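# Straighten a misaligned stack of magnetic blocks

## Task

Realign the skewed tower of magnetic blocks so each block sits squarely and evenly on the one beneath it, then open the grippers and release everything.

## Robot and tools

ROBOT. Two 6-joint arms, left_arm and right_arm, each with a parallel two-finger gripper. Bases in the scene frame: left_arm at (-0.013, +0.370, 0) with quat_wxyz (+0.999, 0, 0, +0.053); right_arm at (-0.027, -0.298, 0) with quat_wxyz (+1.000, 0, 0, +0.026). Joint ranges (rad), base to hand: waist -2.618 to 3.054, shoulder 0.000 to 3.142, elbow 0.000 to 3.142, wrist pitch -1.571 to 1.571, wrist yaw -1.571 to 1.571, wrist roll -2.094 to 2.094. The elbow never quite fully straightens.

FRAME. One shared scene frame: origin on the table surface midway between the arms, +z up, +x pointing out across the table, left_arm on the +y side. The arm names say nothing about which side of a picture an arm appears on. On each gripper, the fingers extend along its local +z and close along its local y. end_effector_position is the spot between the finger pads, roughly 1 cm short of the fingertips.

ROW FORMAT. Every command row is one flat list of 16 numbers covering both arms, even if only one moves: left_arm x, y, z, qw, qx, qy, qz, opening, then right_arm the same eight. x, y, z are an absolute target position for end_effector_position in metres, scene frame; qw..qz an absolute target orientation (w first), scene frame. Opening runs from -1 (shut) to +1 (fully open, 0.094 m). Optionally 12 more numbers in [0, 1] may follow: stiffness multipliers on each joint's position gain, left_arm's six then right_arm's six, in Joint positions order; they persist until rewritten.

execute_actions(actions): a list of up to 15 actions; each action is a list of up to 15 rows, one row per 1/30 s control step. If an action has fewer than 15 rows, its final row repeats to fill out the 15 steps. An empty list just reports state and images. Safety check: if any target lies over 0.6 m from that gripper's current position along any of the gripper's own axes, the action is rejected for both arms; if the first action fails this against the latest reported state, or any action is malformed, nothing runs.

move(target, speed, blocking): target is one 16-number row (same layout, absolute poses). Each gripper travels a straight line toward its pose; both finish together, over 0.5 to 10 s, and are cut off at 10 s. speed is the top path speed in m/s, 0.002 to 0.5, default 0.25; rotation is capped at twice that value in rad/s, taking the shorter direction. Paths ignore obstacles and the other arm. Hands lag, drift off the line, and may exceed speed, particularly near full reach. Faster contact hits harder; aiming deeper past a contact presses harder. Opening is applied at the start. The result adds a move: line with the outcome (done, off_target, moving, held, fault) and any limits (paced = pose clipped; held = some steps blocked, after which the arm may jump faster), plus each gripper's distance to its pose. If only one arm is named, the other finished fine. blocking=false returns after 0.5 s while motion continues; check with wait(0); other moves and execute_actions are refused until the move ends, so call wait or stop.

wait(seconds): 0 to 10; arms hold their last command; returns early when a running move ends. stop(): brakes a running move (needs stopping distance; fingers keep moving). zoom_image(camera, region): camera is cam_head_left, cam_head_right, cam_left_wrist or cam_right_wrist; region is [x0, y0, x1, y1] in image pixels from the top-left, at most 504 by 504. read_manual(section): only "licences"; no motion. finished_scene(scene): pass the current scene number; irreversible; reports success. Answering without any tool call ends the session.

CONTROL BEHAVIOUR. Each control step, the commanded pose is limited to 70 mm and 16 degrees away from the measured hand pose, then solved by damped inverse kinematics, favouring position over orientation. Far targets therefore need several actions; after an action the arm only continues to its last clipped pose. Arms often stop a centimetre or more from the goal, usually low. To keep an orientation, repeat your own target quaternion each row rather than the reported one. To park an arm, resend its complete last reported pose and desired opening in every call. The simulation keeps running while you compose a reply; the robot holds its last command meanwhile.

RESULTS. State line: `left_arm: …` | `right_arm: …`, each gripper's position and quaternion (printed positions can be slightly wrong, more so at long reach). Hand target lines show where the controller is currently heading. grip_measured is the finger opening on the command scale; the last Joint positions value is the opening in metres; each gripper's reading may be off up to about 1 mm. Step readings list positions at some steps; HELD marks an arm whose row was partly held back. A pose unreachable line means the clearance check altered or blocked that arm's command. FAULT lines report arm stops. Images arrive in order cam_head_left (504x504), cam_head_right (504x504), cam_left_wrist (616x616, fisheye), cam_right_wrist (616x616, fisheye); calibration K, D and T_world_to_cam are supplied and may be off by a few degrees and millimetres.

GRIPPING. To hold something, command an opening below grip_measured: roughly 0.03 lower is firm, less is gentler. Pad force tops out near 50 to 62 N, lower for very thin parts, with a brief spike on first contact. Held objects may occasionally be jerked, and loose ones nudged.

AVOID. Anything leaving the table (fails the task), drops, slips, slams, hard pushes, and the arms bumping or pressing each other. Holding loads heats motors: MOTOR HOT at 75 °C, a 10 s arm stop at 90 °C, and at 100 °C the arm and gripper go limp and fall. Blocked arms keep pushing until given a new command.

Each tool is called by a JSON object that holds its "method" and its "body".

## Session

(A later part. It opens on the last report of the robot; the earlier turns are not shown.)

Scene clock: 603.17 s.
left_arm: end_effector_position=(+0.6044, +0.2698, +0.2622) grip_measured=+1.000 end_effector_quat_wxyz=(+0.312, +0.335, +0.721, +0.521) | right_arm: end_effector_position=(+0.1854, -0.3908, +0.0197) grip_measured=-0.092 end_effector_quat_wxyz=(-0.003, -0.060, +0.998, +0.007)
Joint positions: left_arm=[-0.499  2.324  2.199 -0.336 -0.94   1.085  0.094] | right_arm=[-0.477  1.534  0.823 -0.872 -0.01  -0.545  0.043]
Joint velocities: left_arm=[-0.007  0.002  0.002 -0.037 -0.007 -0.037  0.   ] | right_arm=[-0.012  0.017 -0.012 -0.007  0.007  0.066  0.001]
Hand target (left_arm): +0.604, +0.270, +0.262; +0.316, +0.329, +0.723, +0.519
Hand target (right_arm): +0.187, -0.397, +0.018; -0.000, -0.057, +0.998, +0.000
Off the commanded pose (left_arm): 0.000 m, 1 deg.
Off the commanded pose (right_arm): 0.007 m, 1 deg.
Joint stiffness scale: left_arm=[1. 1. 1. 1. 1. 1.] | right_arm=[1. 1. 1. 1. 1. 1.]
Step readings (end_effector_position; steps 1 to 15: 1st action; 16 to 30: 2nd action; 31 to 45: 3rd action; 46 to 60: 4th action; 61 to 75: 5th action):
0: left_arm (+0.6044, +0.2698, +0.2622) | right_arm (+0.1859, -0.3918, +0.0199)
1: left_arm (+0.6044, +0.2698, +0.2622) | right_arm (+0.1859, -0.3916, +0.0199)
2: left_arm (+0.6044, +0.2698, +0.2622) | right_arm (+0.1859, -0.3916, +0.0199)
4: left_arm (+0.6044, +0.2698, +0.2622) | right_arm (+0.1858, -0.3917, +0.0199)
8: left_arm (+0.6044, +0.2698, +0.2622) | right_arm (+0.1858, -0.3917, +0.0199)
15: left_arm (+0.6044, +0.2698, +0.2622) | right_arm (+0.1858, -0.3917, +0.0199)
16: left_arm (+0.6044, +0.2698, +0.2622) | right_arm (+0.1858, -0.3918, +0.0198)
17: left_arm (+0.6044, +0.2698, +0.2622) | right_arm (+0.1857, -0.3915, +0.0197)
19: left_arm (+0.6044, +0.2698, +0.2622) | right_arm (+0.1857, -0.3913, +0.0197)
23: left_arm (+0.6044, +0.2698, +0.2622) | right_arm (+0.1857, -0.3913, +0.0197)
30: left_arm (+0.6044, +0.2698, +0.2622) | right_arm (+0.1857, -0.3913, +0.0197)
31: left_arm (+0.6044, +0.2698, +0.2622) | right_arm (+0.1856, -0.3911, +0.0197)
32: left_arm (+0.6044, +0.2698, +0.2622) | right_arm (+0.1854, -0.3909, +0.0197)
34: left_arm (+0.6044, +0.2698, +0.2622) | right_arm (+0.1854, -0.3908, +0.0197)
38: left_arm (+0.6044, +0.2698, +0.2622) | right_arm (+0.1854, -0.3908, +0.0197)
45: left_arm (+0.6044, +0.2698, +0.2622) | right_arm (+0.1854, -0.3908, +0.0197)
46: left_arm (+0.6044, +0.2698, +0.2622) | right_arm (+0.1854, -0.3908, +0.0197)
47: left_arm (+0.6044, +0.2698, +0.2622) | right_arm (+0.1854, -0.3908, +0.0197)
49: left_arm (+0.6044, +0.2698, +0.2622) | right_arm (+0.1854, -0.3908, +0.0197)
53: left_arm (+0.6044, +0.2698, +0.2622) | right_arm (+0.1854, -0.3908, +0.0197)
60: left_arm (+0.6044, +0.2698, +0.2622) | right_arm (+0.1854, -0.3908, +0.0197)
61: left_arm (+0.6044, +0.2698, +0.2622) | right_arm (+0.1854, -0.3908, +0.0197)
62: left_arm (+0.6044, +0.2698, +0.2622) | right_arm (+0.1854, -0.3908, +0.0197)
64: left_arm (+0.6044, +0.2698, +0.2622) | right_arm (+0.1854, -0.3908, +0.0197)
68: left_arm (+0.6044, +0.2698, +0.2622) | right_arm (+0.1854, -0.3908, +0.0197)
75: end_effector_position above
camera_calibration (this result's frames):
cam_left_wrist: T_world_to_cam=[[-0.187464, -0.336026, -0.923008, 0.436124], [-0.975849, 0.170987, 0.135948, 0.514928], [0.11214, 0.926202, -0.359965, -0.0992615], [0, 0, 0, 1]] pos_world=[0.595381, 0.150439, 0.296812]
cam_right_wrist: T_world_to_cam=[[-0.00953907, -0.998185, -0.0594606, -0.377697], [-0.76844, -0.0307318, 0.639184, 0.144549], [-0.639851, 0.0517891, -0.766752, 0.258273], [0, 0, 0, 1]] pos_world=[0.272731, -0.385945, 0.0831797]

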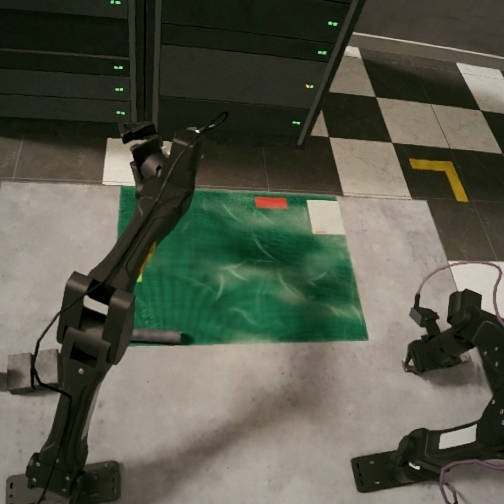

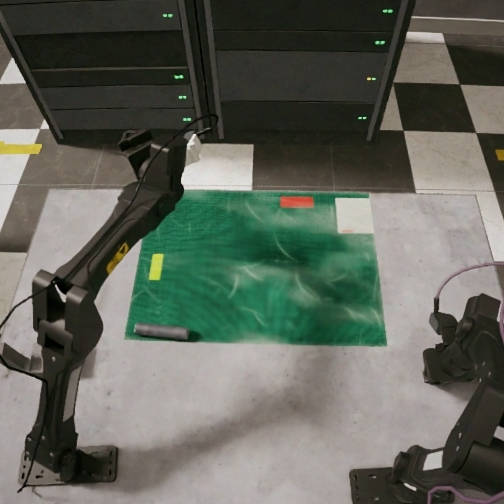

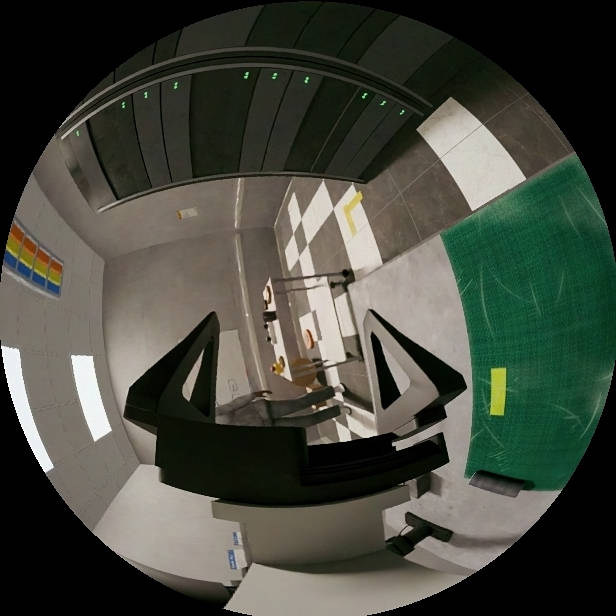

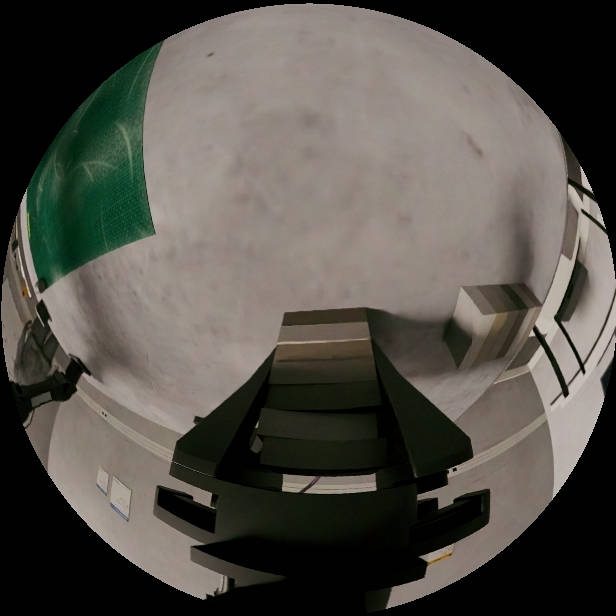

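The stack now looks square in y. The grip has settled at about 42.7 mm, so I'll release, lift clear and inspect.

{"method": "execute_actions", "body": {"actions": [[[0.6044,0.2698,0.2622,0.316,0.329,0.723,0.519,1.0, 0.1875,-0.396,0.018, 0,-0.0567,0.9984,0, -0.09]],[[0.6044,0.2698,0.2622,0.316,0.329,0.723,0.519,1.0, 0.1875,-0.396,0.018, 0,-0.0567,0.9984,0, -0.03]],[[0.6044,0.2698,0.2622,0.316,0.329,0.723,0.519,1.0, 0.1875,-0.396,0.018, 0,-0.0567,0.9984,0, 0.2]],[[0.6044,0.2698,0.2622,0.316,0.329,0.723,0.519,1.0, 0.1875,-0.396,0.018, 0,-0.0567,0.9984,0, 0.5]]]}}

{"method": "move", "body": {"target": [0.6044,0.2698,0.2622,0.316,0.329,0.723,0.519,1.0, 0.192,-0.394,0.14, 0,-0.0567,0.9984,0, 0.5], "speed": 0.06}}

{"method": "zoom_image", "body": {"camera": "cam_right_wrist", "region": [230, 200, 430, 360]}}

Scene clock: 611.53 s.
left_arm: end_effector_position=(+0.6044, +0.2698, +0.2622) grip_measured=+1.000 end_effector_quat_wxyz=(+0.312, +0.335, +0.721, +0.521) | right_arm: end_effector_position=(+0.1861, -0.3924, +0.0197) grip_measured=+0.498 end_effector_quat_wxyz=(-0.002, -0.060, +0.998, +0.003)
Joint positions: left_arm=[-0.499  2.324  2.199 -0.336 -0.94   1.085  0.094] | right_arm=[-0.477  1.534  0.823 -0.867 -0.004 -0.545  0.07 ]
Joint velocities: left_arm=[ 0.007  0.002 -0.007 -0.022  0.081 -0.022  0.   ] | right_arm=[-0.007 -0.002 -0.017  0.022 -0.051 -0.066 -0.003]
Hand target (left_arm): +0.604, +0.270, +0.262; +0.316, +0.329, +0.723, +0.519
Hand target (right_arm): +0.187, -0.396, +0.018; -0.000, -0.057, +0.998, -0.000
Off the commanded pose (left_arm): 0.000 m, 1 deg.
Off the commanded pose (right_arm): 0.004 m, 1 deg.
Joint stiffness scale: left_arm=[1. 1. 1. 1. 1. 1.] | right_arm=[1. 1. 1. 1. 1. 1.]
Step readings (end_effector_position; steps 1 to 15: 1st action; 16 to 30: 2nd action; 31 to 45: 3rd action; 46 to 60: 4th action):
0: left_arm (+0.6044, +0.2698, +0.2622) | right_arm (+0.1854, -0.3908, +0.0197)
1: left_arm (+0.6044, +0.2698, +0.2622) | right_arm (+0.1854, -0.3908, +0.0197)
2: left_arm (+0.6044, +0.2698, +0.2622) | right_arm (+0.1854, -0.3908, +0.0197)
4: left_arm (+0.6044, +0.2698, +0.2622) | right_arm (+0.1854, -0.3908, +0.0197)
8: left_arm (+0.6044, +0.2698, +0.2622) | right_arm (+0.1854, -0.3908, +0.0197)
15: left_arm (+0.6044, +0.2698, +0.2622) | right_arm (+0.1854, -0.3908, +0.0197)
16: left_arm (+0.6044, +0.2698, +0.2622) | right_arm (+0.1854, -0.3908, +0.0197)
17: left_arm (+0.6044, +0.2698, +0.2622) | right_arm (+0.1854, -0.3910, +0.0197)
19: left_arm (+0.6044, +0.2698, +0.2622) | right_arm (+0.1855, -0.3911, +0.0197)
23: left_arm (+0.6044, +0.2698, +0.2622) | right_arm (+0.1855, -0.3911, +0.0197)
30: left_arm (+0.6044, +0.2698, +0.2622) | right_arm (+0.1855, -0.3911, +0.0197)
31: left_arm (+0.6044, +0.2698, +0.2622) | right_arm (+0.1854, -0.3913, +0.0197)
32: left_arm (+0.6044, +0.2698, +0.2622) | right_arm (+0.1855, -0.3915, +0.0197)
34: left_arm (+0.6044, +0.2698, +0.2622) | right_arm (+0.1857, -0.3918, +0.0197)
38: left_arm (+0.6044, +0.2698, +0.2622) | right_arm (+0.1858, -0.3921, +0.0197)
45: left_arm (+0.6044, +0.2698, +0.2622) | right_arm (+0.1860, -0.3923, +0.0197)
46: left_arm (+0.6044, +0.2698, +0.2622) | right_arm (+0.1860, -0.3923, +0.0197)
47: left_arm (+0.6044, +0.2698, +0.2622) | right_arm (+0.1860, -0.3923, +0.0197)
49: left_arm (+0.6044, +0.2698, +0.2622) | right_arm (+0.1860, -0.3923, +0.0197)
53: left_arm (+0.6044, +0.2698, +0.2622) | right_arm (+0.1860, -0.3923, +0.0197)
60: end_effector_position above
camera_calibration (this result's frames):
cam_left_wrist: T_world_to_cam=[[-0.187464, -0.336026, -0.923008, 0.436124], [-0.975849, 0.170987, 0.135948, 0.514928], [0.11214, 0.926202, -0.359965, -0.0992615], [0, 0, 0, 1]] pos_world=[0.595381, 0.150439, 0.296812]
cam_right_wrist: T_world_to_cam=[[-0.00937645, -0.998627, -0.0515389, -0.37961], [-0.769618, -0.0257001, 0.637987, 0.147229], [-0.638436, 0.0456473, -0.76832, 0.25611], [0, 0, 0, 1]] pos_world=[0.27326, -0.386995, 0.0832798]

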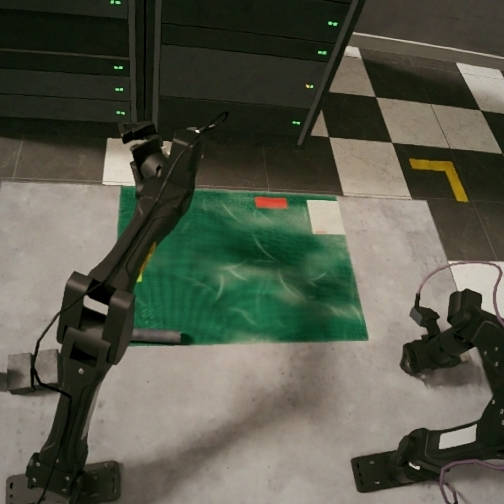

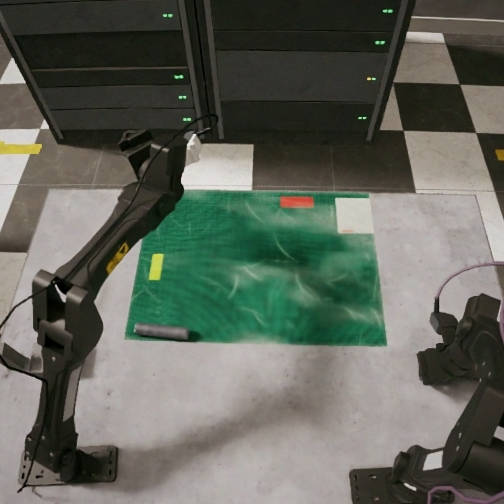

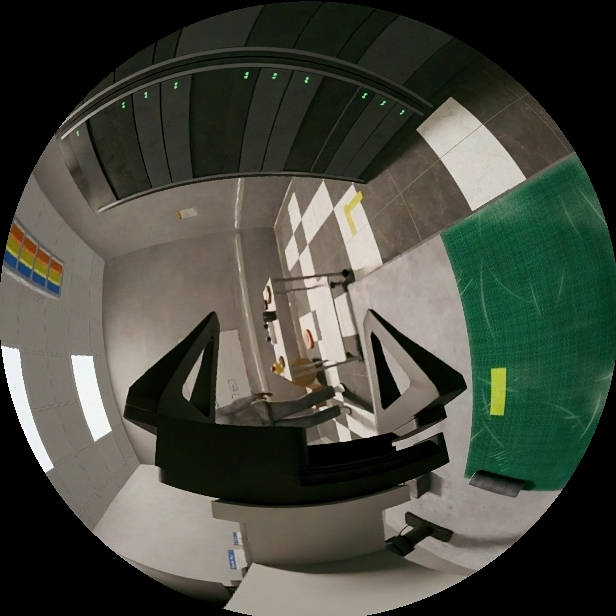

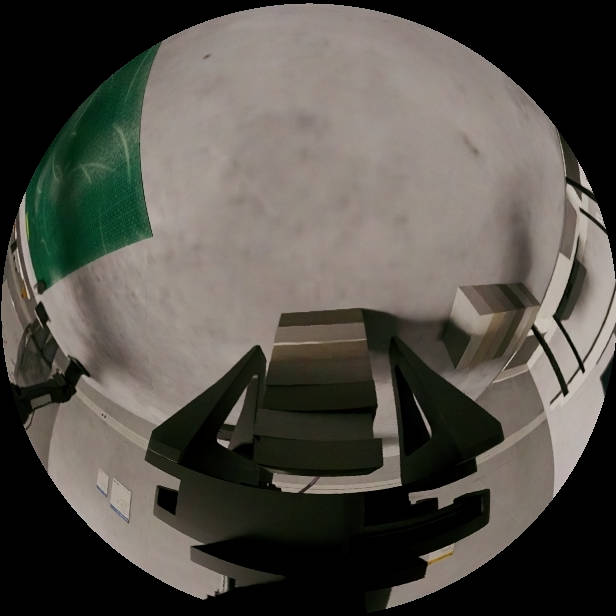

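Scene clock: 614.03 s.
left_arm: end_effector_position=(+0.6044, +0.2698, +0.2622) grip_measured=+1.000 end_effector_quat_wxyz=(+0.312, +0.335, +0.721, +0.521) | right_arm: end_effector_position=(+0.1884, -0.3934, +0.1272) grip_measured=+0.498 end_effector_quat_wxyz=(-0.020, -0.056, +0.998, +0.013)
Joint positions: left_arm=[-0.499  2.324  2.199 -0.336 -0.94   1.085  0.094] | right_arm=[-0.477  1.478  1.214 -1.354 -0.004 -0.536  0.07 ]
Joint velocities: left_arm=[ 0.012 -0.012  0.012  0.037  0.007 -0.022  0.   ] | right_arm=[-0.012 -0.002 -0.007 -0.037 -0.037  0.037 -0.001]
Hand target (left_arm): +0.604, +0.270, +0.262; +0.316, +0.329, +0.723, +0.519
Hand target (right_arm): +0.194, -0.395, +0.139; -0.000, -0.057, +0.998, +0.000
Off the commanded pose (left_arm): 0.000 m, 1 deg.
Off the commanded pose (right_arm): 0.013 m, 3 deg.
Joint stiffness scale: left_arm=[1. 1. 1. 1. 1. 1.] | right_arm=[1. 1. 1. 1. 1. 1.]
move: off_target (right_arm)
camera_calibration (this result's frames):
cam_left_wrist: T_world_to_cam=[[-0.187689, -0.335726, -0.923071, 0.436196], [-0.975804, 0.171043, 0.136202, 0.514819], [0.112159, 0.9263, -0.359706, -0.0993669], [0, 0, 0, 1]] pos_world=[0.595376, 0.15043, 0.296778]
cam_right_wrist: T_world_to_cam=[[-0.0203549, -0.997507, -0.0675618, -0.370564], [-0.745528, -0.0298823, 0.665804, 0.0707077], [-0.666163, 0.0639216, -0.743062, 0.349461], [0, 0, 0, 1]] pos_world=[0.27797, -0.389866, 0.187558]

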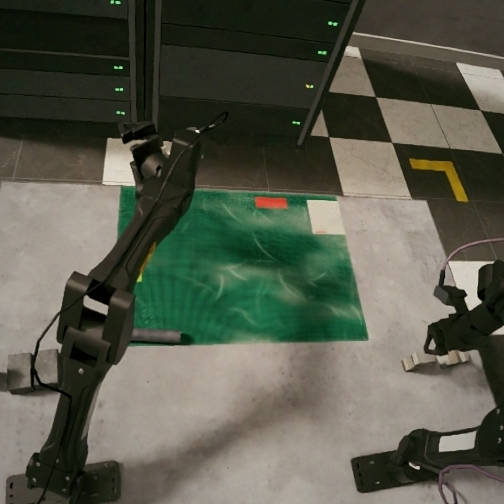

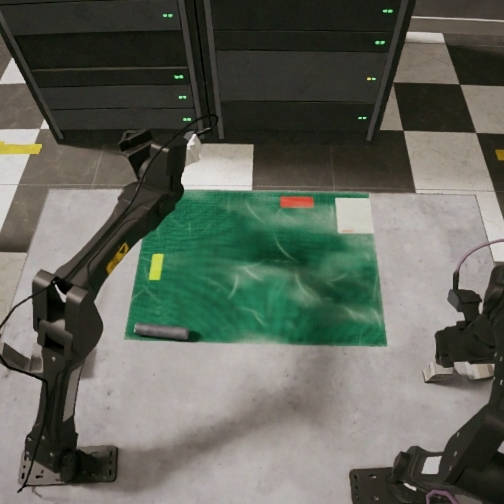

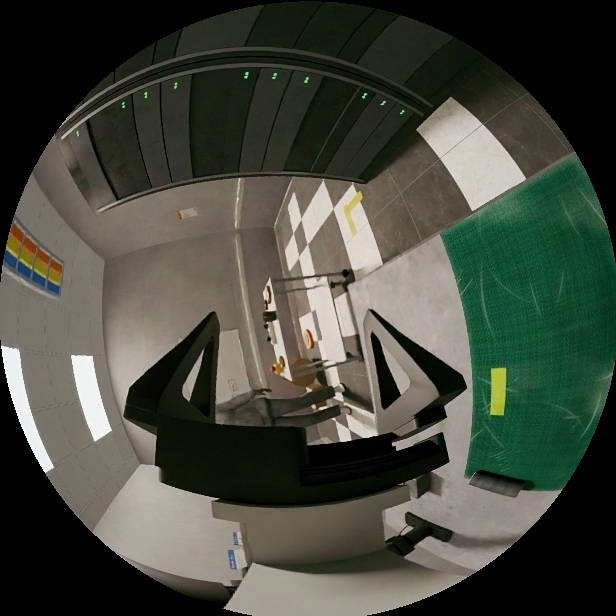

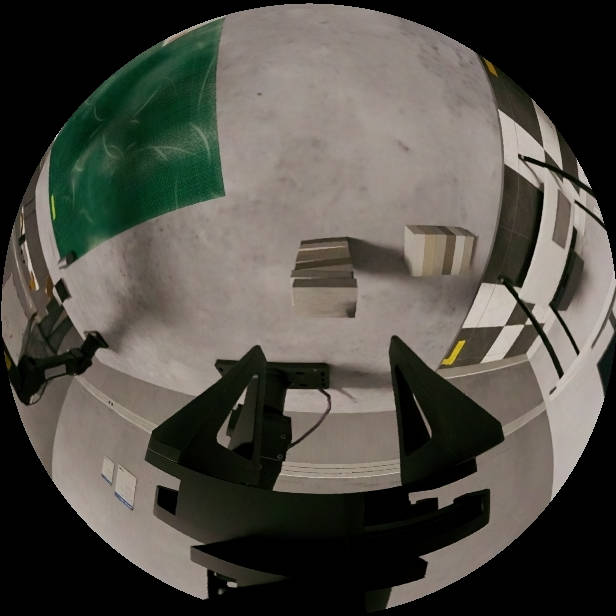

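Region (230, 200, 430, 360) of cam_right_wrist's 616x616 image, scaled by 2.520, with more detail than that image has; it fills the top 403 rows of this view, and the rest is white.

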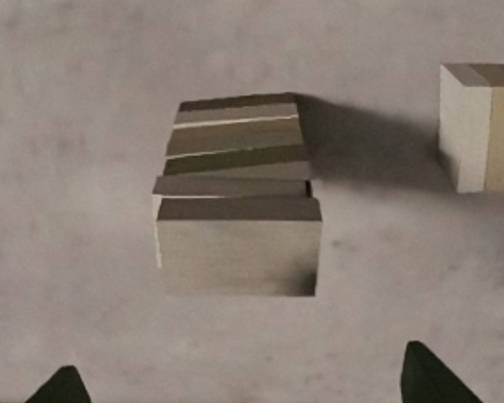

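The y-ends now line up. L5 and L6 picked up a slight twist relative to the lower layers, so I'll finish with the x-squeeze that squared them up before.

{"method": "move", "body": {"target": [0.6044,0.2698,0.2622,0.316,0.329,0.723,0.519,1.0, 0.192,-0.396,0.135, 0,0.6659,0.7461,0, 0.2], "speed": 0.2}}

Scene clock: 635.83 s.
left_arm: end_effector_position=(+0.6044, +0.2698, +0.2622) grip_measured=+1.000 end_effector_quat_wxyz=(+0.311, +0.335, +0.720, +0.521) | right_arm: end_effector_position=(+0.1898, -0.3931, +0.1272) grip_measured=+0.203 end_effector_quat_wxyz=(-0.022, +0.663, +0.748, -0.002)
Joint positions: left_arm=[-0.499  2.324  2.199 -0.336 -0.94   1.086  0.094] | right_arm=[-0.477  1.478  1.214 -1.349 -0.009  1.025  0.056]
Joint velocities: left_arm=[-0.027 -0.012 -0.002 -0.007 -0.007  0.037  0.   ] | right_arm=[-0.017 -0.007 -0.012  0.037 -0.007 -0.007  0.001]
Hand target (left_arm): +0.604, +0.270, +0.262; +0.316, +0.329, +0.723, +0.519
Hand target (right_arm): +0.192, -0.396, +0.135; -0.000, +0.666, +0.746, -0.000
Off the commanded pose (left_arm): 0.000 m, 1 deg.
Off the commanded pose (right_arm): 0.009 m, 3 deg.
Joint stiffness scale: left_arm=[1. 1. 1. 1. 1. 1.] | right_arm=[1. 1. 1. 1. 1. 1.]
move: off_target (right_arm)
camera_calibration (this result's frames):
cam_left_wrist: T_world_to_cam=[[-0.188138, -0.335126, -0.923198, 0.436339], [-0.975713, 0.171156, 0.13671, 0.5146], [0.112196, 0.926497, -0.359188, -0.0995778], [0, 0, 0, 1]] pos_world=[0.595367, 0.15041, 0.296709]
cam_right_wrist: T_world_to_cam=[[-0.99991, 0.00938514, -0.00956009, 0.204161], [0.000839005, 0.756075, 0.654485, 0.240527], [0.0133706, 0.654418, -0.756015, 0.455129], [0, 0, 0, 1]] pos_world=[0.197856, -0.481617, 0.188615]

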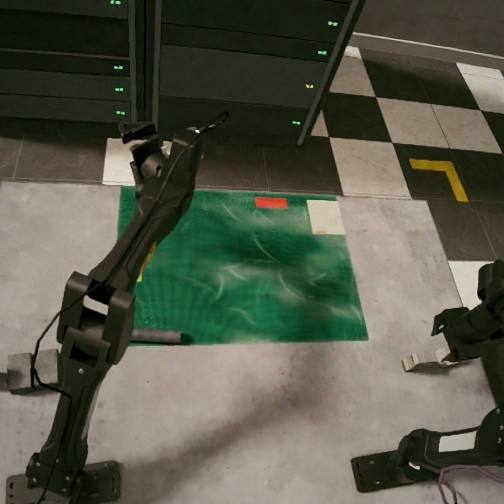

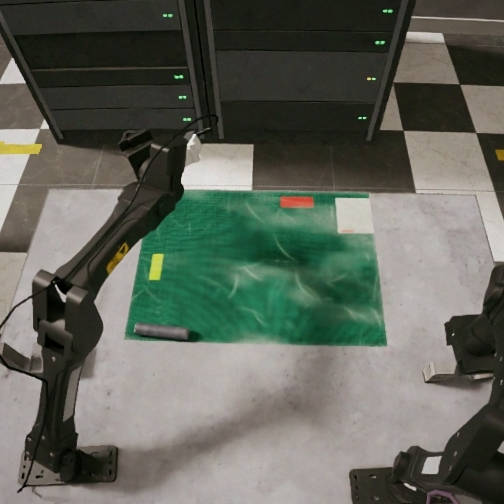

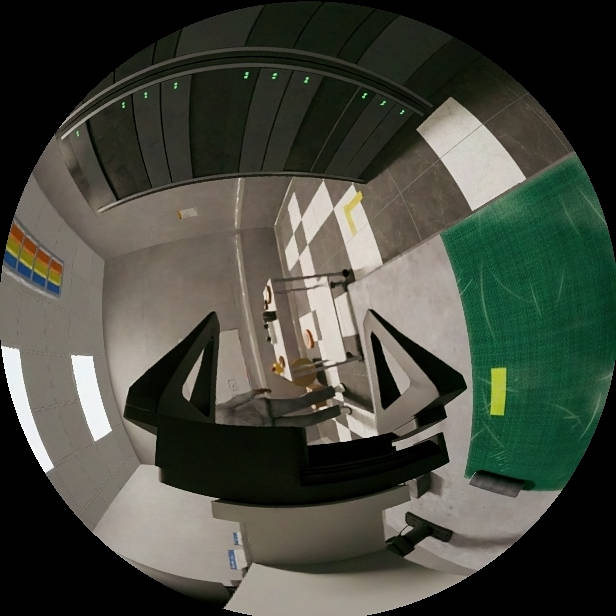

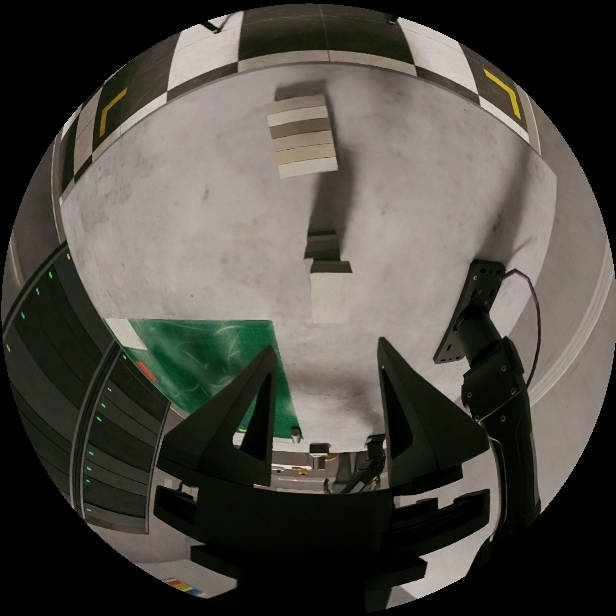

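{"method": "move", "body": {"target": [0.6044,0.2698,0.2622,0.316,0.329,0.723,0.519,1.0, 0.1885,-0.396,0.044, 0,0.6659,0.7461,0, 0.2], "speed": 0.05}}

Scene clock: 640.33 s.
left_arm: end_effector_position=(+0.6044, +0.2698, +0.2622) grip_measured=+1.000 end_effector_quat_wxyz=(+0.311, +0.335, +0.720, +0.521) | right_arm: end_effector_position=(+0.1875, -0.3920, +0.0457) grip_measured=+0.203 end_effector_quat_wxyz=(-0.003, +0.664, +0.748, +0.004)
Joint positions: left_arm=[-0.499  2.324  2.199 -0.336 -0.94   1.086  0.094] | right_arm=[-0.477  1.491  0.896 -0.979 -0.009  1.028  0.056]
Joint velocities: left_arm=[-0.022  0.017  0.002 -0.007 -0.051  0.007  0.   ] | right_arm=[-0.017 -0.002 -0.007 -0.022  0.022 -0.037 -0.001]
Hand target (left_arm): +0.604, +0.270, +0.262; +0.316, +0.329, +0.723, +0.519
Hand target (right_arm): +0.187, -0.395, +0.044; -0.000, +0.666, +0.746, -0.000
Off the commanded pose (left_arm): 0.000 m, 1 deg.
Off the commanded pose (right_arm): 0.004 m, 1 deg.
Joint stiffness scale: left_arm=[1. 1. 1. 1. 1. 1.] | right_arm=[1. 1. 1. 1. 1. 1.]
move: done
camera_calibration (this result's frames):
cam_left_wrist: T_world_to_cam=[[-0.188138, -0.335126, -0.923198, 0.436339], [-0.975713, 0.171156, 0.13671, 0.5146], [0.112196, 0.926497, -0.359188, -0.0995778], [0, 0, 0, 1]] pos_world=[0.595367, 0.15041, 0.296709]
cam_right_wrist: T_world_to_cam=[[-0.998891, 0.0116242, -0.0456244, 0.203383], [-0.0204066, 0.766399, 0.642041, 0.301622], [0.0424296, 0.64226, -0.765311, 0.383015], [0, 0, 0, 1]] pos_world=[0.193061, -0.479522, 0.108751]

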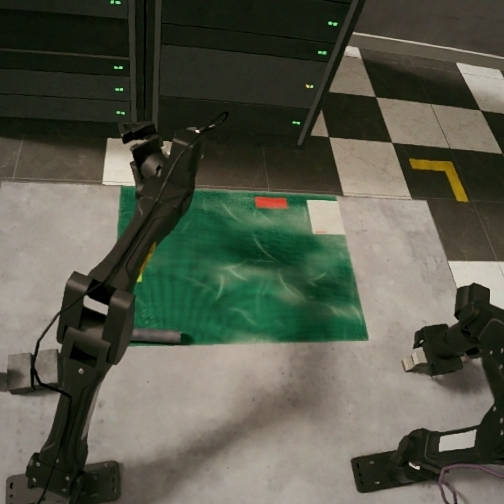

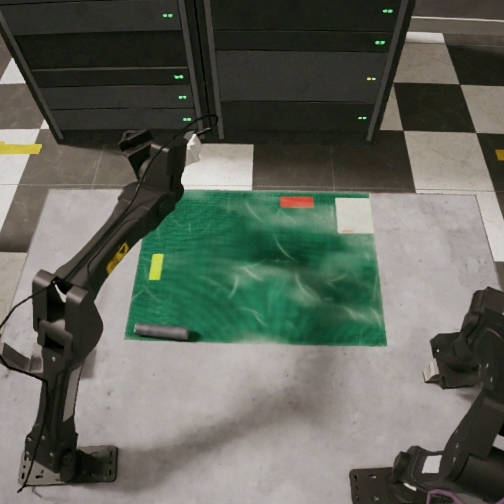

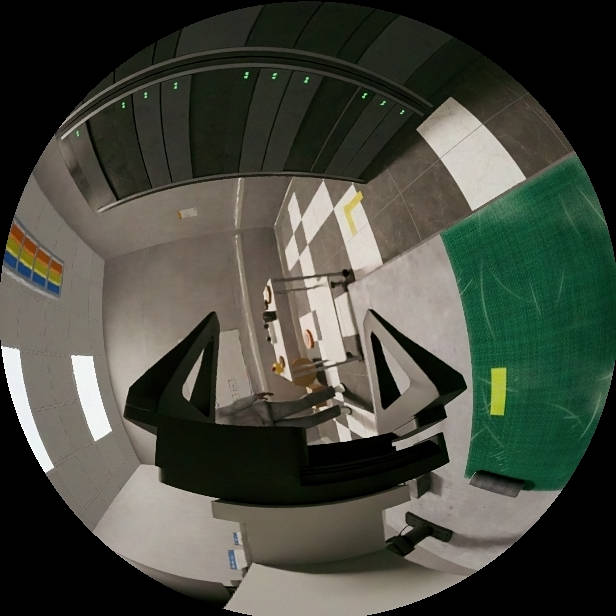

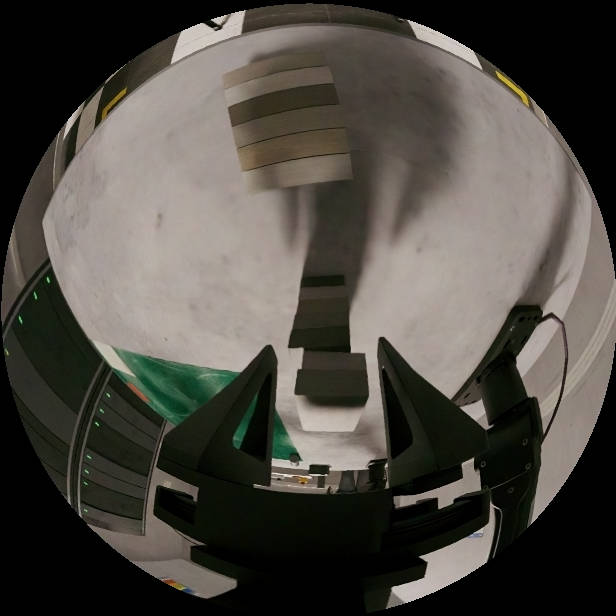

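{"method": "execute_actions", "body": {"actions": [[[0.6044,0.2698,0.2622,0.316,0.329,0.723,0.519,1.0, 0.1885,-0.396,0.044, 0,0.6659,0.7461,0, -0.1]],[[0.6044,0.2698,0.2622,0.316,0.329,0.723,0.519,1.0, 0.1885,-0.396,0.044, 0,0.6659,0.7461,0, -0.25]],[[0.6044,0.2698,0.2622,0.316,0.329,0.723,0.519,1.0, 0.1885,-0.396,0.044, 0,0.6659,0.7461,0, -0.35]],[[0.6044,0.2698,0.2622,0.316,0.329,0.723,0.519,1.0, 0.1885,-0.396,0.044, 0,0.6659,0.7461,0, -0.42]],[[0.6044,0.2698,0.2622,0.316,0.329,0.723,0.519,1.0, 0.1885,-0.396,0.044, 0,0.6659,0.7461,0, -0.50]],[[0.6044,0.2698,0.2622,0.316,0.329,0.723,0.519,1.0, 0.1885,-0.396,0.044, 0,0.6659,0.7461,0, -0.50]]]}}

Scene clock: 647.87 s.
left_arm: end_effector_position=(+0.6044, +0.2698, +0.2622) grip_measured=+1.000 end_effector_quat_wxyz=(+0.311, +0.335, +0.720, +0.521) | right_arm: end_effector_position=(+0.1879, -0.3923, +0.0455) grip_measured=-0.453 end_effector_quat_wxyz=(-0.002, +0.664, +0.748, +0.004)
Joint positions: left_arm=[-0.499  2.324  2.199 -0.336 -0.94   1.086  0.094] | right_arm=[-0.477  1.492  0.896 -0.977 -0.009  1.028  0.026]
Joint velocities: left_arm=[-0.002  0.017  0.002 -0.007  0.051 -0.051  0.   ] | right_arm=[ 0.012  0.002 -0.022  0.007  0.051  0.037 -0.001]
Hand target (left_arm): +0.604, +0.270, +0.262; +0.316, +0.329, +0.723, +0.519
Hand target (right_arm): +0.188, -0.396, +0.044; -0.000, +0.666, +0.746, +0.000
Off the commanded pose (left_arm): 0.000 m, 1 deg.
Off the commanded pose (right_arm): 0.004 m, 1 deg.
Joint stiffness scale: left_arm=[1. 1. 1. 1. 1. 1.] | right_arm=[1. 1. 1. 1. 1. 1.]
Step readings (end_effector_position; steps 1 to 15: 1st action; 16 to 30: 2nd action; 31 to 45: 3rd action; 46 to 60: 4th action; 61 to 75: 5th action; 76 to 90: 6th action):
0: left_arm (+0.6044, +0.2698, +0.2622) | right_arm (+0.1877, -0.3921, +0.0457)
1: left_arm (+0.6044, +0.2698, +0.2622) | right_arm (+0.1877, -0.3921, +0.0457)
2: left_arm (+0.6044, +0.2698, +0.2622) | right_arm (+0.1878, -0.3921, +0.0457)
4: left_arm (+0.6044, +0.2698, +0.2622) | right_arm (+0.1878, -0.3921, +0.0457)
8: left_arm (+0.6044, +0.2698, +0.2622) | right_arm (+0.1878, -0.3921, +0.0457)
15: left_arm (+0.6044, +0.2698, +0.2622) | right_arm (+0.1878, -0.3921, +0.0457)
16: left_arm (+0.6044, +0.2698, +0.2622) | right_arm (+0.1878, -0.3921, +0.0457)
17: left_arm (+0.6044, +0.2698, +0.2622) | right_arm (+0.1878, -0.3921, +0.0457)
19: left_arm (+0.6044, +0.2698, +0.2622) | right_arm (+0.1878, -0.3921, +0.0457)
23: left_arm (+0.6044, +0.2698, +0.2622) | right_arm (+0.1878, -0.3921, +0.0457)
30: left_arm (+0.6044, +0.2698, +0.2622) | right_arm (+0.1878, -0.3921, +0.0457)
31: left_arm (+0.6044, +0.2698, +0.2622) | right_arm (+0.1878, -0.3921, +0.0457)
32: left_arm (+0.6044, +0.2698, +0.2622) | right_arm (+0.1878, -0.3921, +0.0457)
34: left_arm (+0.6044, +0.2698, +0.2622) | right_arm (+0.1878, -0.3921, +0.0457)
38: left_arm (+0.6044, +0.2698, +0.2622) | right_arm (+0.1878, -0.3921, +0.0457)
45: left_arm (+0.6044, +0.2698, +0.2622) | right_arm (+0.1878, -0.3921, +0.0457)
46: left_arm (+0.6044, +0.2698, +0.2622) | right_arm (+0.1878, -0.3922, +0.0457)
47: left_arm (+0.6044, +0.2698, +0.2622) | right_arm (+0.1879, -0.3922, +0.0457)
49: left_arm (+0.6044, +0.2698, +0.2622) | right_arm (+0.1879, -0.3922, +0.0457)
53: left_arm (+0.6044, +0.2698, +0.2622) | right_arm (+0.1879, -0.3922, +0.0457)
60: left_arm (+0.6044, +0.2698, +0.2622) | right_arm (+0.1879, -0.3922, +0.0457)
61: left_arm (+0.6044, +0.2698, +0.2622) | right_arm (+0.1880, -0.3923, +0.0457)
62: left_arm (+0.6044, +0.2698, +0.2622) | right_arm (+0.1879, -0.3923, +0.0455)
64: left_arm (+0.6044, +0.2698, +0.2622) | right_arm (+0.1879, -0.3923, +0.0455)
68: left_arm (+0.6044, +0.2698, +0.2622) | right_arm (+0.1879, -0.3923, +0.0455)
75: left_arm (+0.6044, +0.2698, +0.2622) | right_arm (+0.1879, -0.3923, +0.0455)
76: left_arm (+0.6044, +0.2698, +0.2622) | right_arm (+0.1879, -0.3923, +0.0455)
77: left_arm (+0.6044, +0.2698, +0.2622) | right_arm (+0.1879, -0.3923, +0.0455)
79: left_arm (+0.6044, +0.2698, +0.2622) | right_arm (+0.1879, -0.3923, +0.0455)
83: left_arm (+0.6044, +0.2698, +0.2622) | right_arm (+0.1879, -0.3923, +0.0455)
90: end_effector_position above
camera_calibration (this result's frames):
cam_left_wrist: T_world_to_cam=[[-0.188138, -0.335126, -0.923198, 0.436339], [-0.975713, 0.171156, 0.13671, 0.5146], [0.112196, 0.926497, -0.359188, -0.0995778], [0, 0, 0, 1]] pos_world=[0.595367, 0.15041, 0.296709]
cam_right_wrist: T_world_to_cam=[[-0.998834, 0.0115779, -0.0468676, 0.203846], [-0.0211989, 0.767025, 0.641267, 0.302377], [0.0433731, 0.641513, -0.765885, 0.3826], [0, 0, 0, 1]] pos_world=[0.193423, -0.479733, 0.108677]

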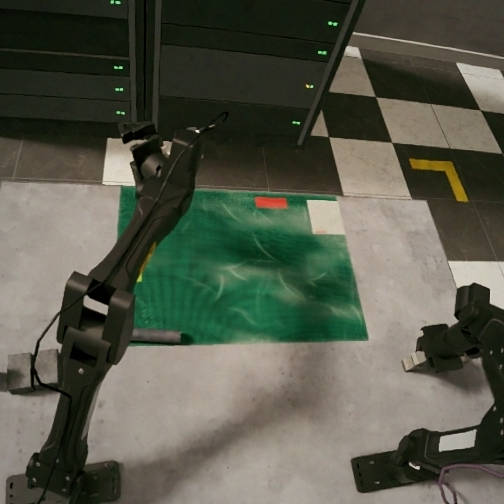

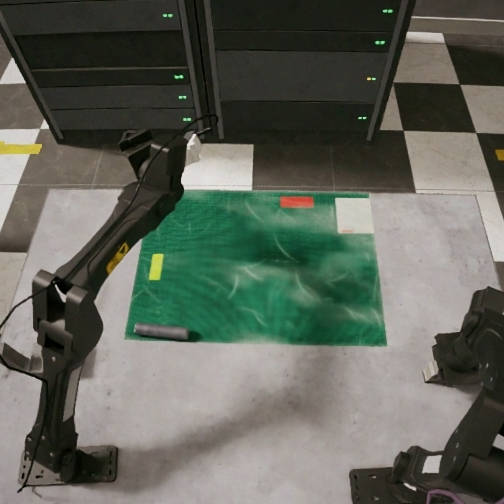

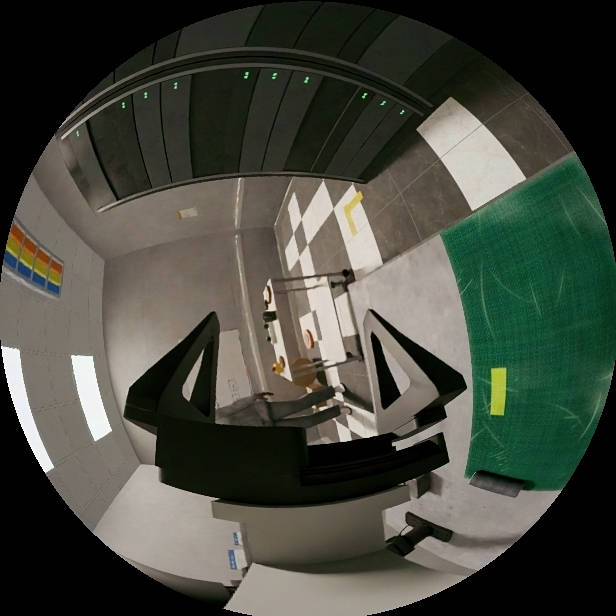

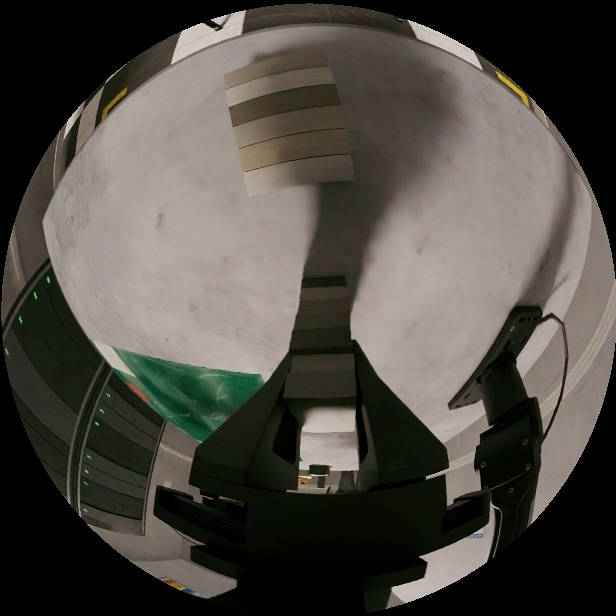

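Closed to about 25.7 mm with the gripper still centred. Next I'll release gently, lift clear and inspect.

{"method": "execute_actions", "body": {"actions": [[[0.6044,0.2698,0.2622,0.316,0.329,0.723,0.519,1.0, 0.1885,-0.396,0.044, 0,0.6659,0.7461,0, -0.43]],[[0.6044,0.2698,0.2622,0.316,0.329,0.723,0.519,1.0, 0.1885,-0.396,0.044, 0,0.6659,0.7461,0, -0.3]],[[0.6044,0.2698,0.2622,0.316,0.329,0.723,0.519,1.0, 0.1885,-0.396,0.044, 0,0.6659,0.7461,0, 0.2]]]}}

{"method": "move", "body": {"target": [0.6044,0.2698,0.2622,0.316,0.329,0.723,0.519,1.0, 0.192,-0.396,0.14, 0,0.6659,0.7461,0, 0.5], "speed": 0.06}}

{"method": "zoom_image", "body": {"camera": "cam_right_wrist", "region": [230, 190, 410, 360]}}

Scene clock: 653.53 s.
left_arm: end_effector_position=(+0.6044, +0.2698, +0.2622) grip_measured=+1.000 end_effector_quat_wxyz=(+0.311, +0.335, +0.720, +0.521) | right_arm: end_effector_position=(+0.1879, -0.3922, +0.0448) grip_measured=+0.198 end_effector_quat_wxyz=(-0.004, +0.664, +0.748, +0.003)
Joint positions: left_arm=[-0.499  2.324  2.199 -0.336 -0.94   1.086  0.094] | right_arm=[-0.477  1.495  0.896 -0.976 -0.009  1.028  0.056]
Joint velocities: left_arm=[ 0.002 -0.007 -0.002  0.051 -0.051 -0.007  0.   ] | right_arm=[ 0.007 -0.002  0.002 -0.095  0.007 -0.037  0.   ]
Hand target (left_arm): +0.604, +0.270, +0.262; +0.316, +0.329, +0.723, +0.519
Hand target (right_arm): +0.188, -0.396, +0.044; -0.000, +0.666, +0.746, +0.000
Off the commanded pose (left_arm): 0.000 m, 1 deg.
Off the commanded pose (right_arm): 0.004 m, 1 deg.
Joint stiffness scale: left_arm=[1. 1. 1. 1. 1. 1.] | right_arm=[1. 1. 1. 1. 1. 1.]
Step readings (end_effector_position; steps 1 to 15: 1st action; 16 to 30: 2nd action; 31 to 45: 3rd action):
0: left_arm (+0.6044, +0.2698, +0.2622) | right_arm (+0.1879, -0.3923, +0.0455)
1: left_arm (+0.6044, +0.2698, +0.2622) | right_arm (+0.1879, -0.3923, +0.0455)
2: left_arm (+0.6044, +0.2698, +0.2622) | right_arm (+0.1879, -0.3923, +0.0455)
4: left_arm (+0.6044, +0.2698, +0.2622) | right_arm (+0.1879, -0.3923, +0.0455)
8: left_arm (+0.6044, +0.2698, +0.2622) | right_arm (+0.1879, -0.3923, +0.0455)
15: left_arm (+0.6044, +0.2698, +0.2622) | right_arm (+0.1879, -0.3923, +0.0455)
16: left_arm (+0.6044, +0.2698, +0.2622) | right_arm (+0.1880, -0.3923, +0.0455)
17: left_arm (+0.6044, +0.2698, +0.2622) | right_arm (+0.1880, -0.3923, +0.0453)
19: left_arm (+0.6044, +0.2698, +0.2622) | right_arm (+0.1879, -0.3923, +0.0450)
23: left_arm (+0.6044, +0.2698, +0.2622) | right_arm (+0.1879, -0.3922, +0.0448)
30: left_arm (+0.6044, +0.2698, +0.2622) | right_arm (+0.1879, -0.3922, +0.0448)
31: left_arm (+0.6044, +0.2698, +0.2622) | right_arm (+0.1879, -0.3922, +0.0448)
32: left_arm (+0.6044, +0.2698, +0.2622) | right_arm (+0.1879, -0.3922, +0.0448)
34: left_arm (+0.6044, +0.2698, +0.2622) | right_arm (+0.1879, -0.3922, +0.0448)
38: left_arm (+0.6044, +0.2698, +0.2622) | right_arm (+0.1879, -0.3922, +0.0448)
45: end_effector_position above
camera_calibration (this result's frames):
cam_left_wrist: T_world_to_cam=[[-0.188138, -0.335126, -0.923198, 0.436339], [-0.975713, 0.171156, 0.13671, 0.5146], [0.112196, 0.926497, -0.359188, -0.0995778], [0, 0, 0, 1]] pos_world=[0.595367, 0.15041, 0.296709]
cam_right_wrist: T_world_to_cam=[[-0.998945, 0.0116281, -0.0444243, 0.203684], [-0.0196374, 0.766319, 0.64216, 0.302219], [0.0415102, 0.642355, -0.765282, 0.382673], [0, 0, 0, 1]] pos_world=[0.193519, -0.479777, 0.107828]

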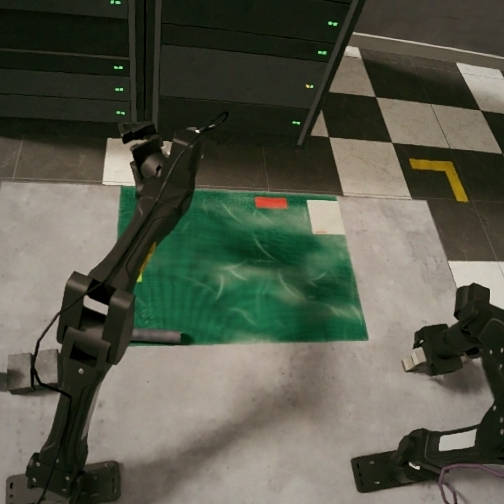

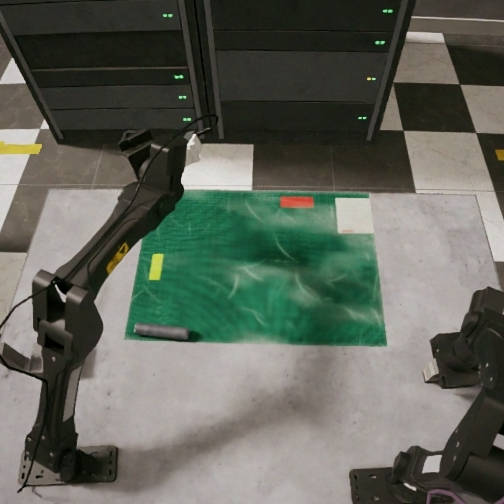

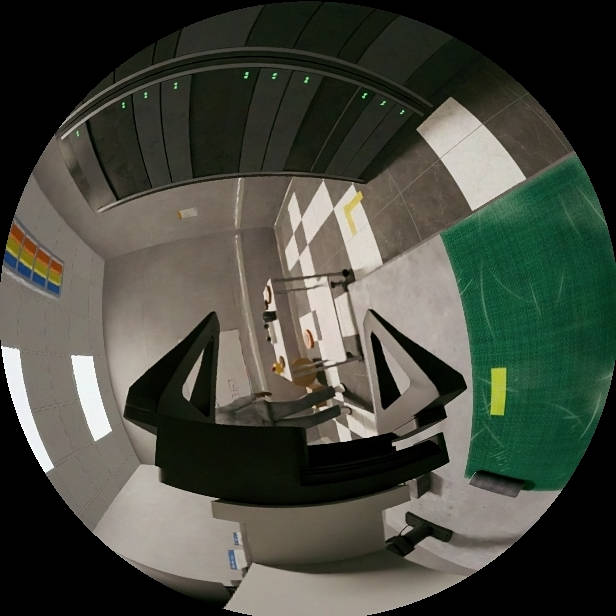

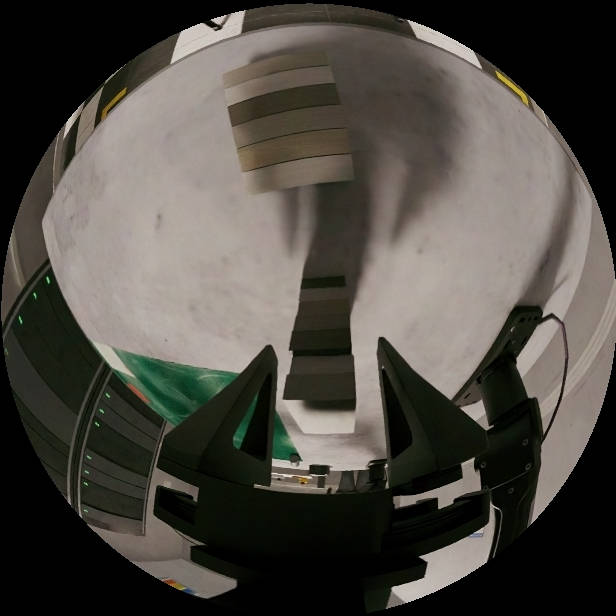

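Scene clock: 655.63 s.
left_arm: end_effector_position=(+0.6044, +0.2698, +0.2622) grip_measured=+1.000 end_effector_quat_wxyz=(+0.311, +0.335, +0.720, +0.521) | right_arm: end_effector_position=(+0.1906, -0.3933, +0.1277) grip_measured=+0.498 end_effector_quat_wxyz=(-0.021, +0.664, +0.748, -0.002)
Joint positions: left_arm=[-0.499  2.324  2.199 -0.336 -0.94   1.086  0.094] | right_arm=[-0.477  1.479  1.217 -1.349 -0.009  1.028  0.07 ]
Joint velocities: left_arm=[-0.017 -0.007  0.027  0.007  0.037  0.022  0.   ] | right_arm=[ 0.007 -0.007  0.022 -0.037  0.022 -0.007 -0.002]
Hand target (left_arm): +0.604, +0.270, +0.262; +0.316, +0.329, +0.723, +0.519
Hand target (right_arm): +0.194, -0.397, +0.140; -0.000, +0.666, +0.746, +0.000
Off the commanded pose (left_arm): 0.000 m, 1 deg.
Off the commanded pose (right_arm): 0.013 m, 2 deg.
Joint stiffness scale: left_arm=[1. 1. 1. 1. 1. 1.] | right_arm=[1. 1. 1. 1. 1. 1.]
move: off_target (right_arm)
camera_calibration (this result's frames):
cam_left_wrist: T_world_to_cam=[[-0.188363, -0.334827, -0.923261, 0.43641], [-0.975668, 0.171212, 0.136964, 0.514491], [0.112214, 0.926595, -0.358929, -0.0996833], [0, 0, 0, 1]] pos_world=[0.595362, 0.150401, 0.296674]
cam_right_wrist: T_world_to_cam=[[-0.999852, 0.0120791, -0.0122446, 0.206324], [0.00112746, 0.756397, 0.654112, 0.240428], [0.0171628, 0.654001, -0.756299, 0.454819], [0, 0, 0, 1]] pos_world=[0.198216, -0.481803, 0.189239]

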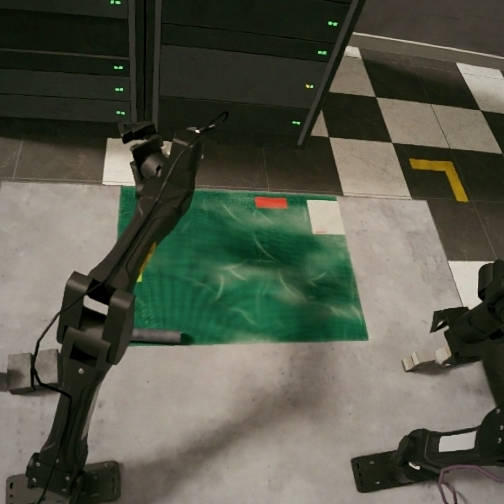

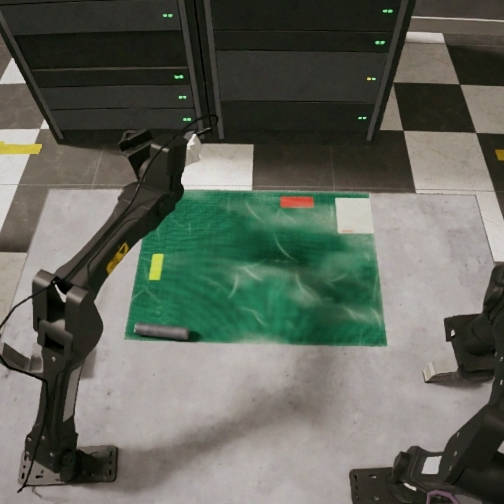

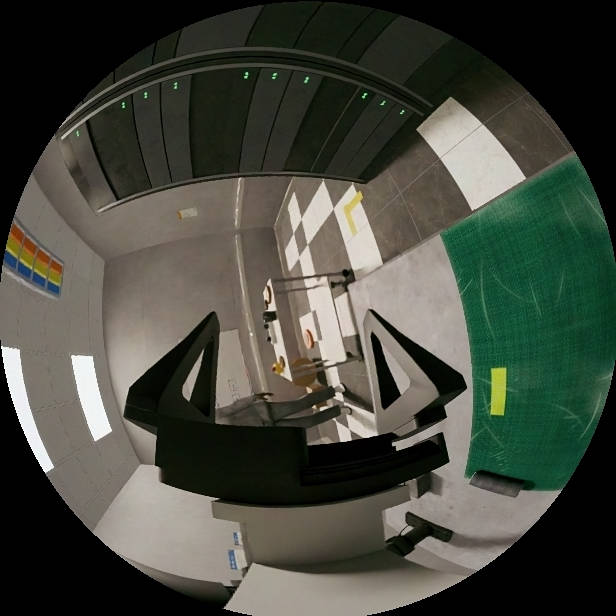

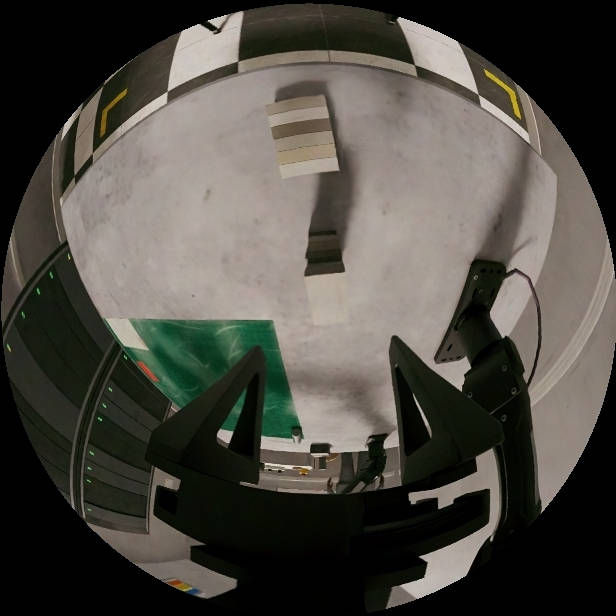

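Region (230, 190, 410, 360) of cam_right_wrist's 616x616 image, scaled by 2.800, with more detail than that image has.

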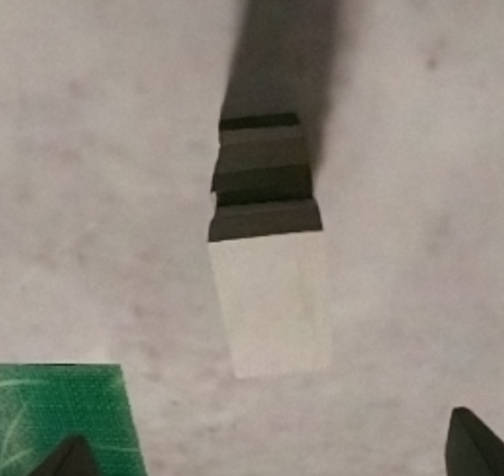

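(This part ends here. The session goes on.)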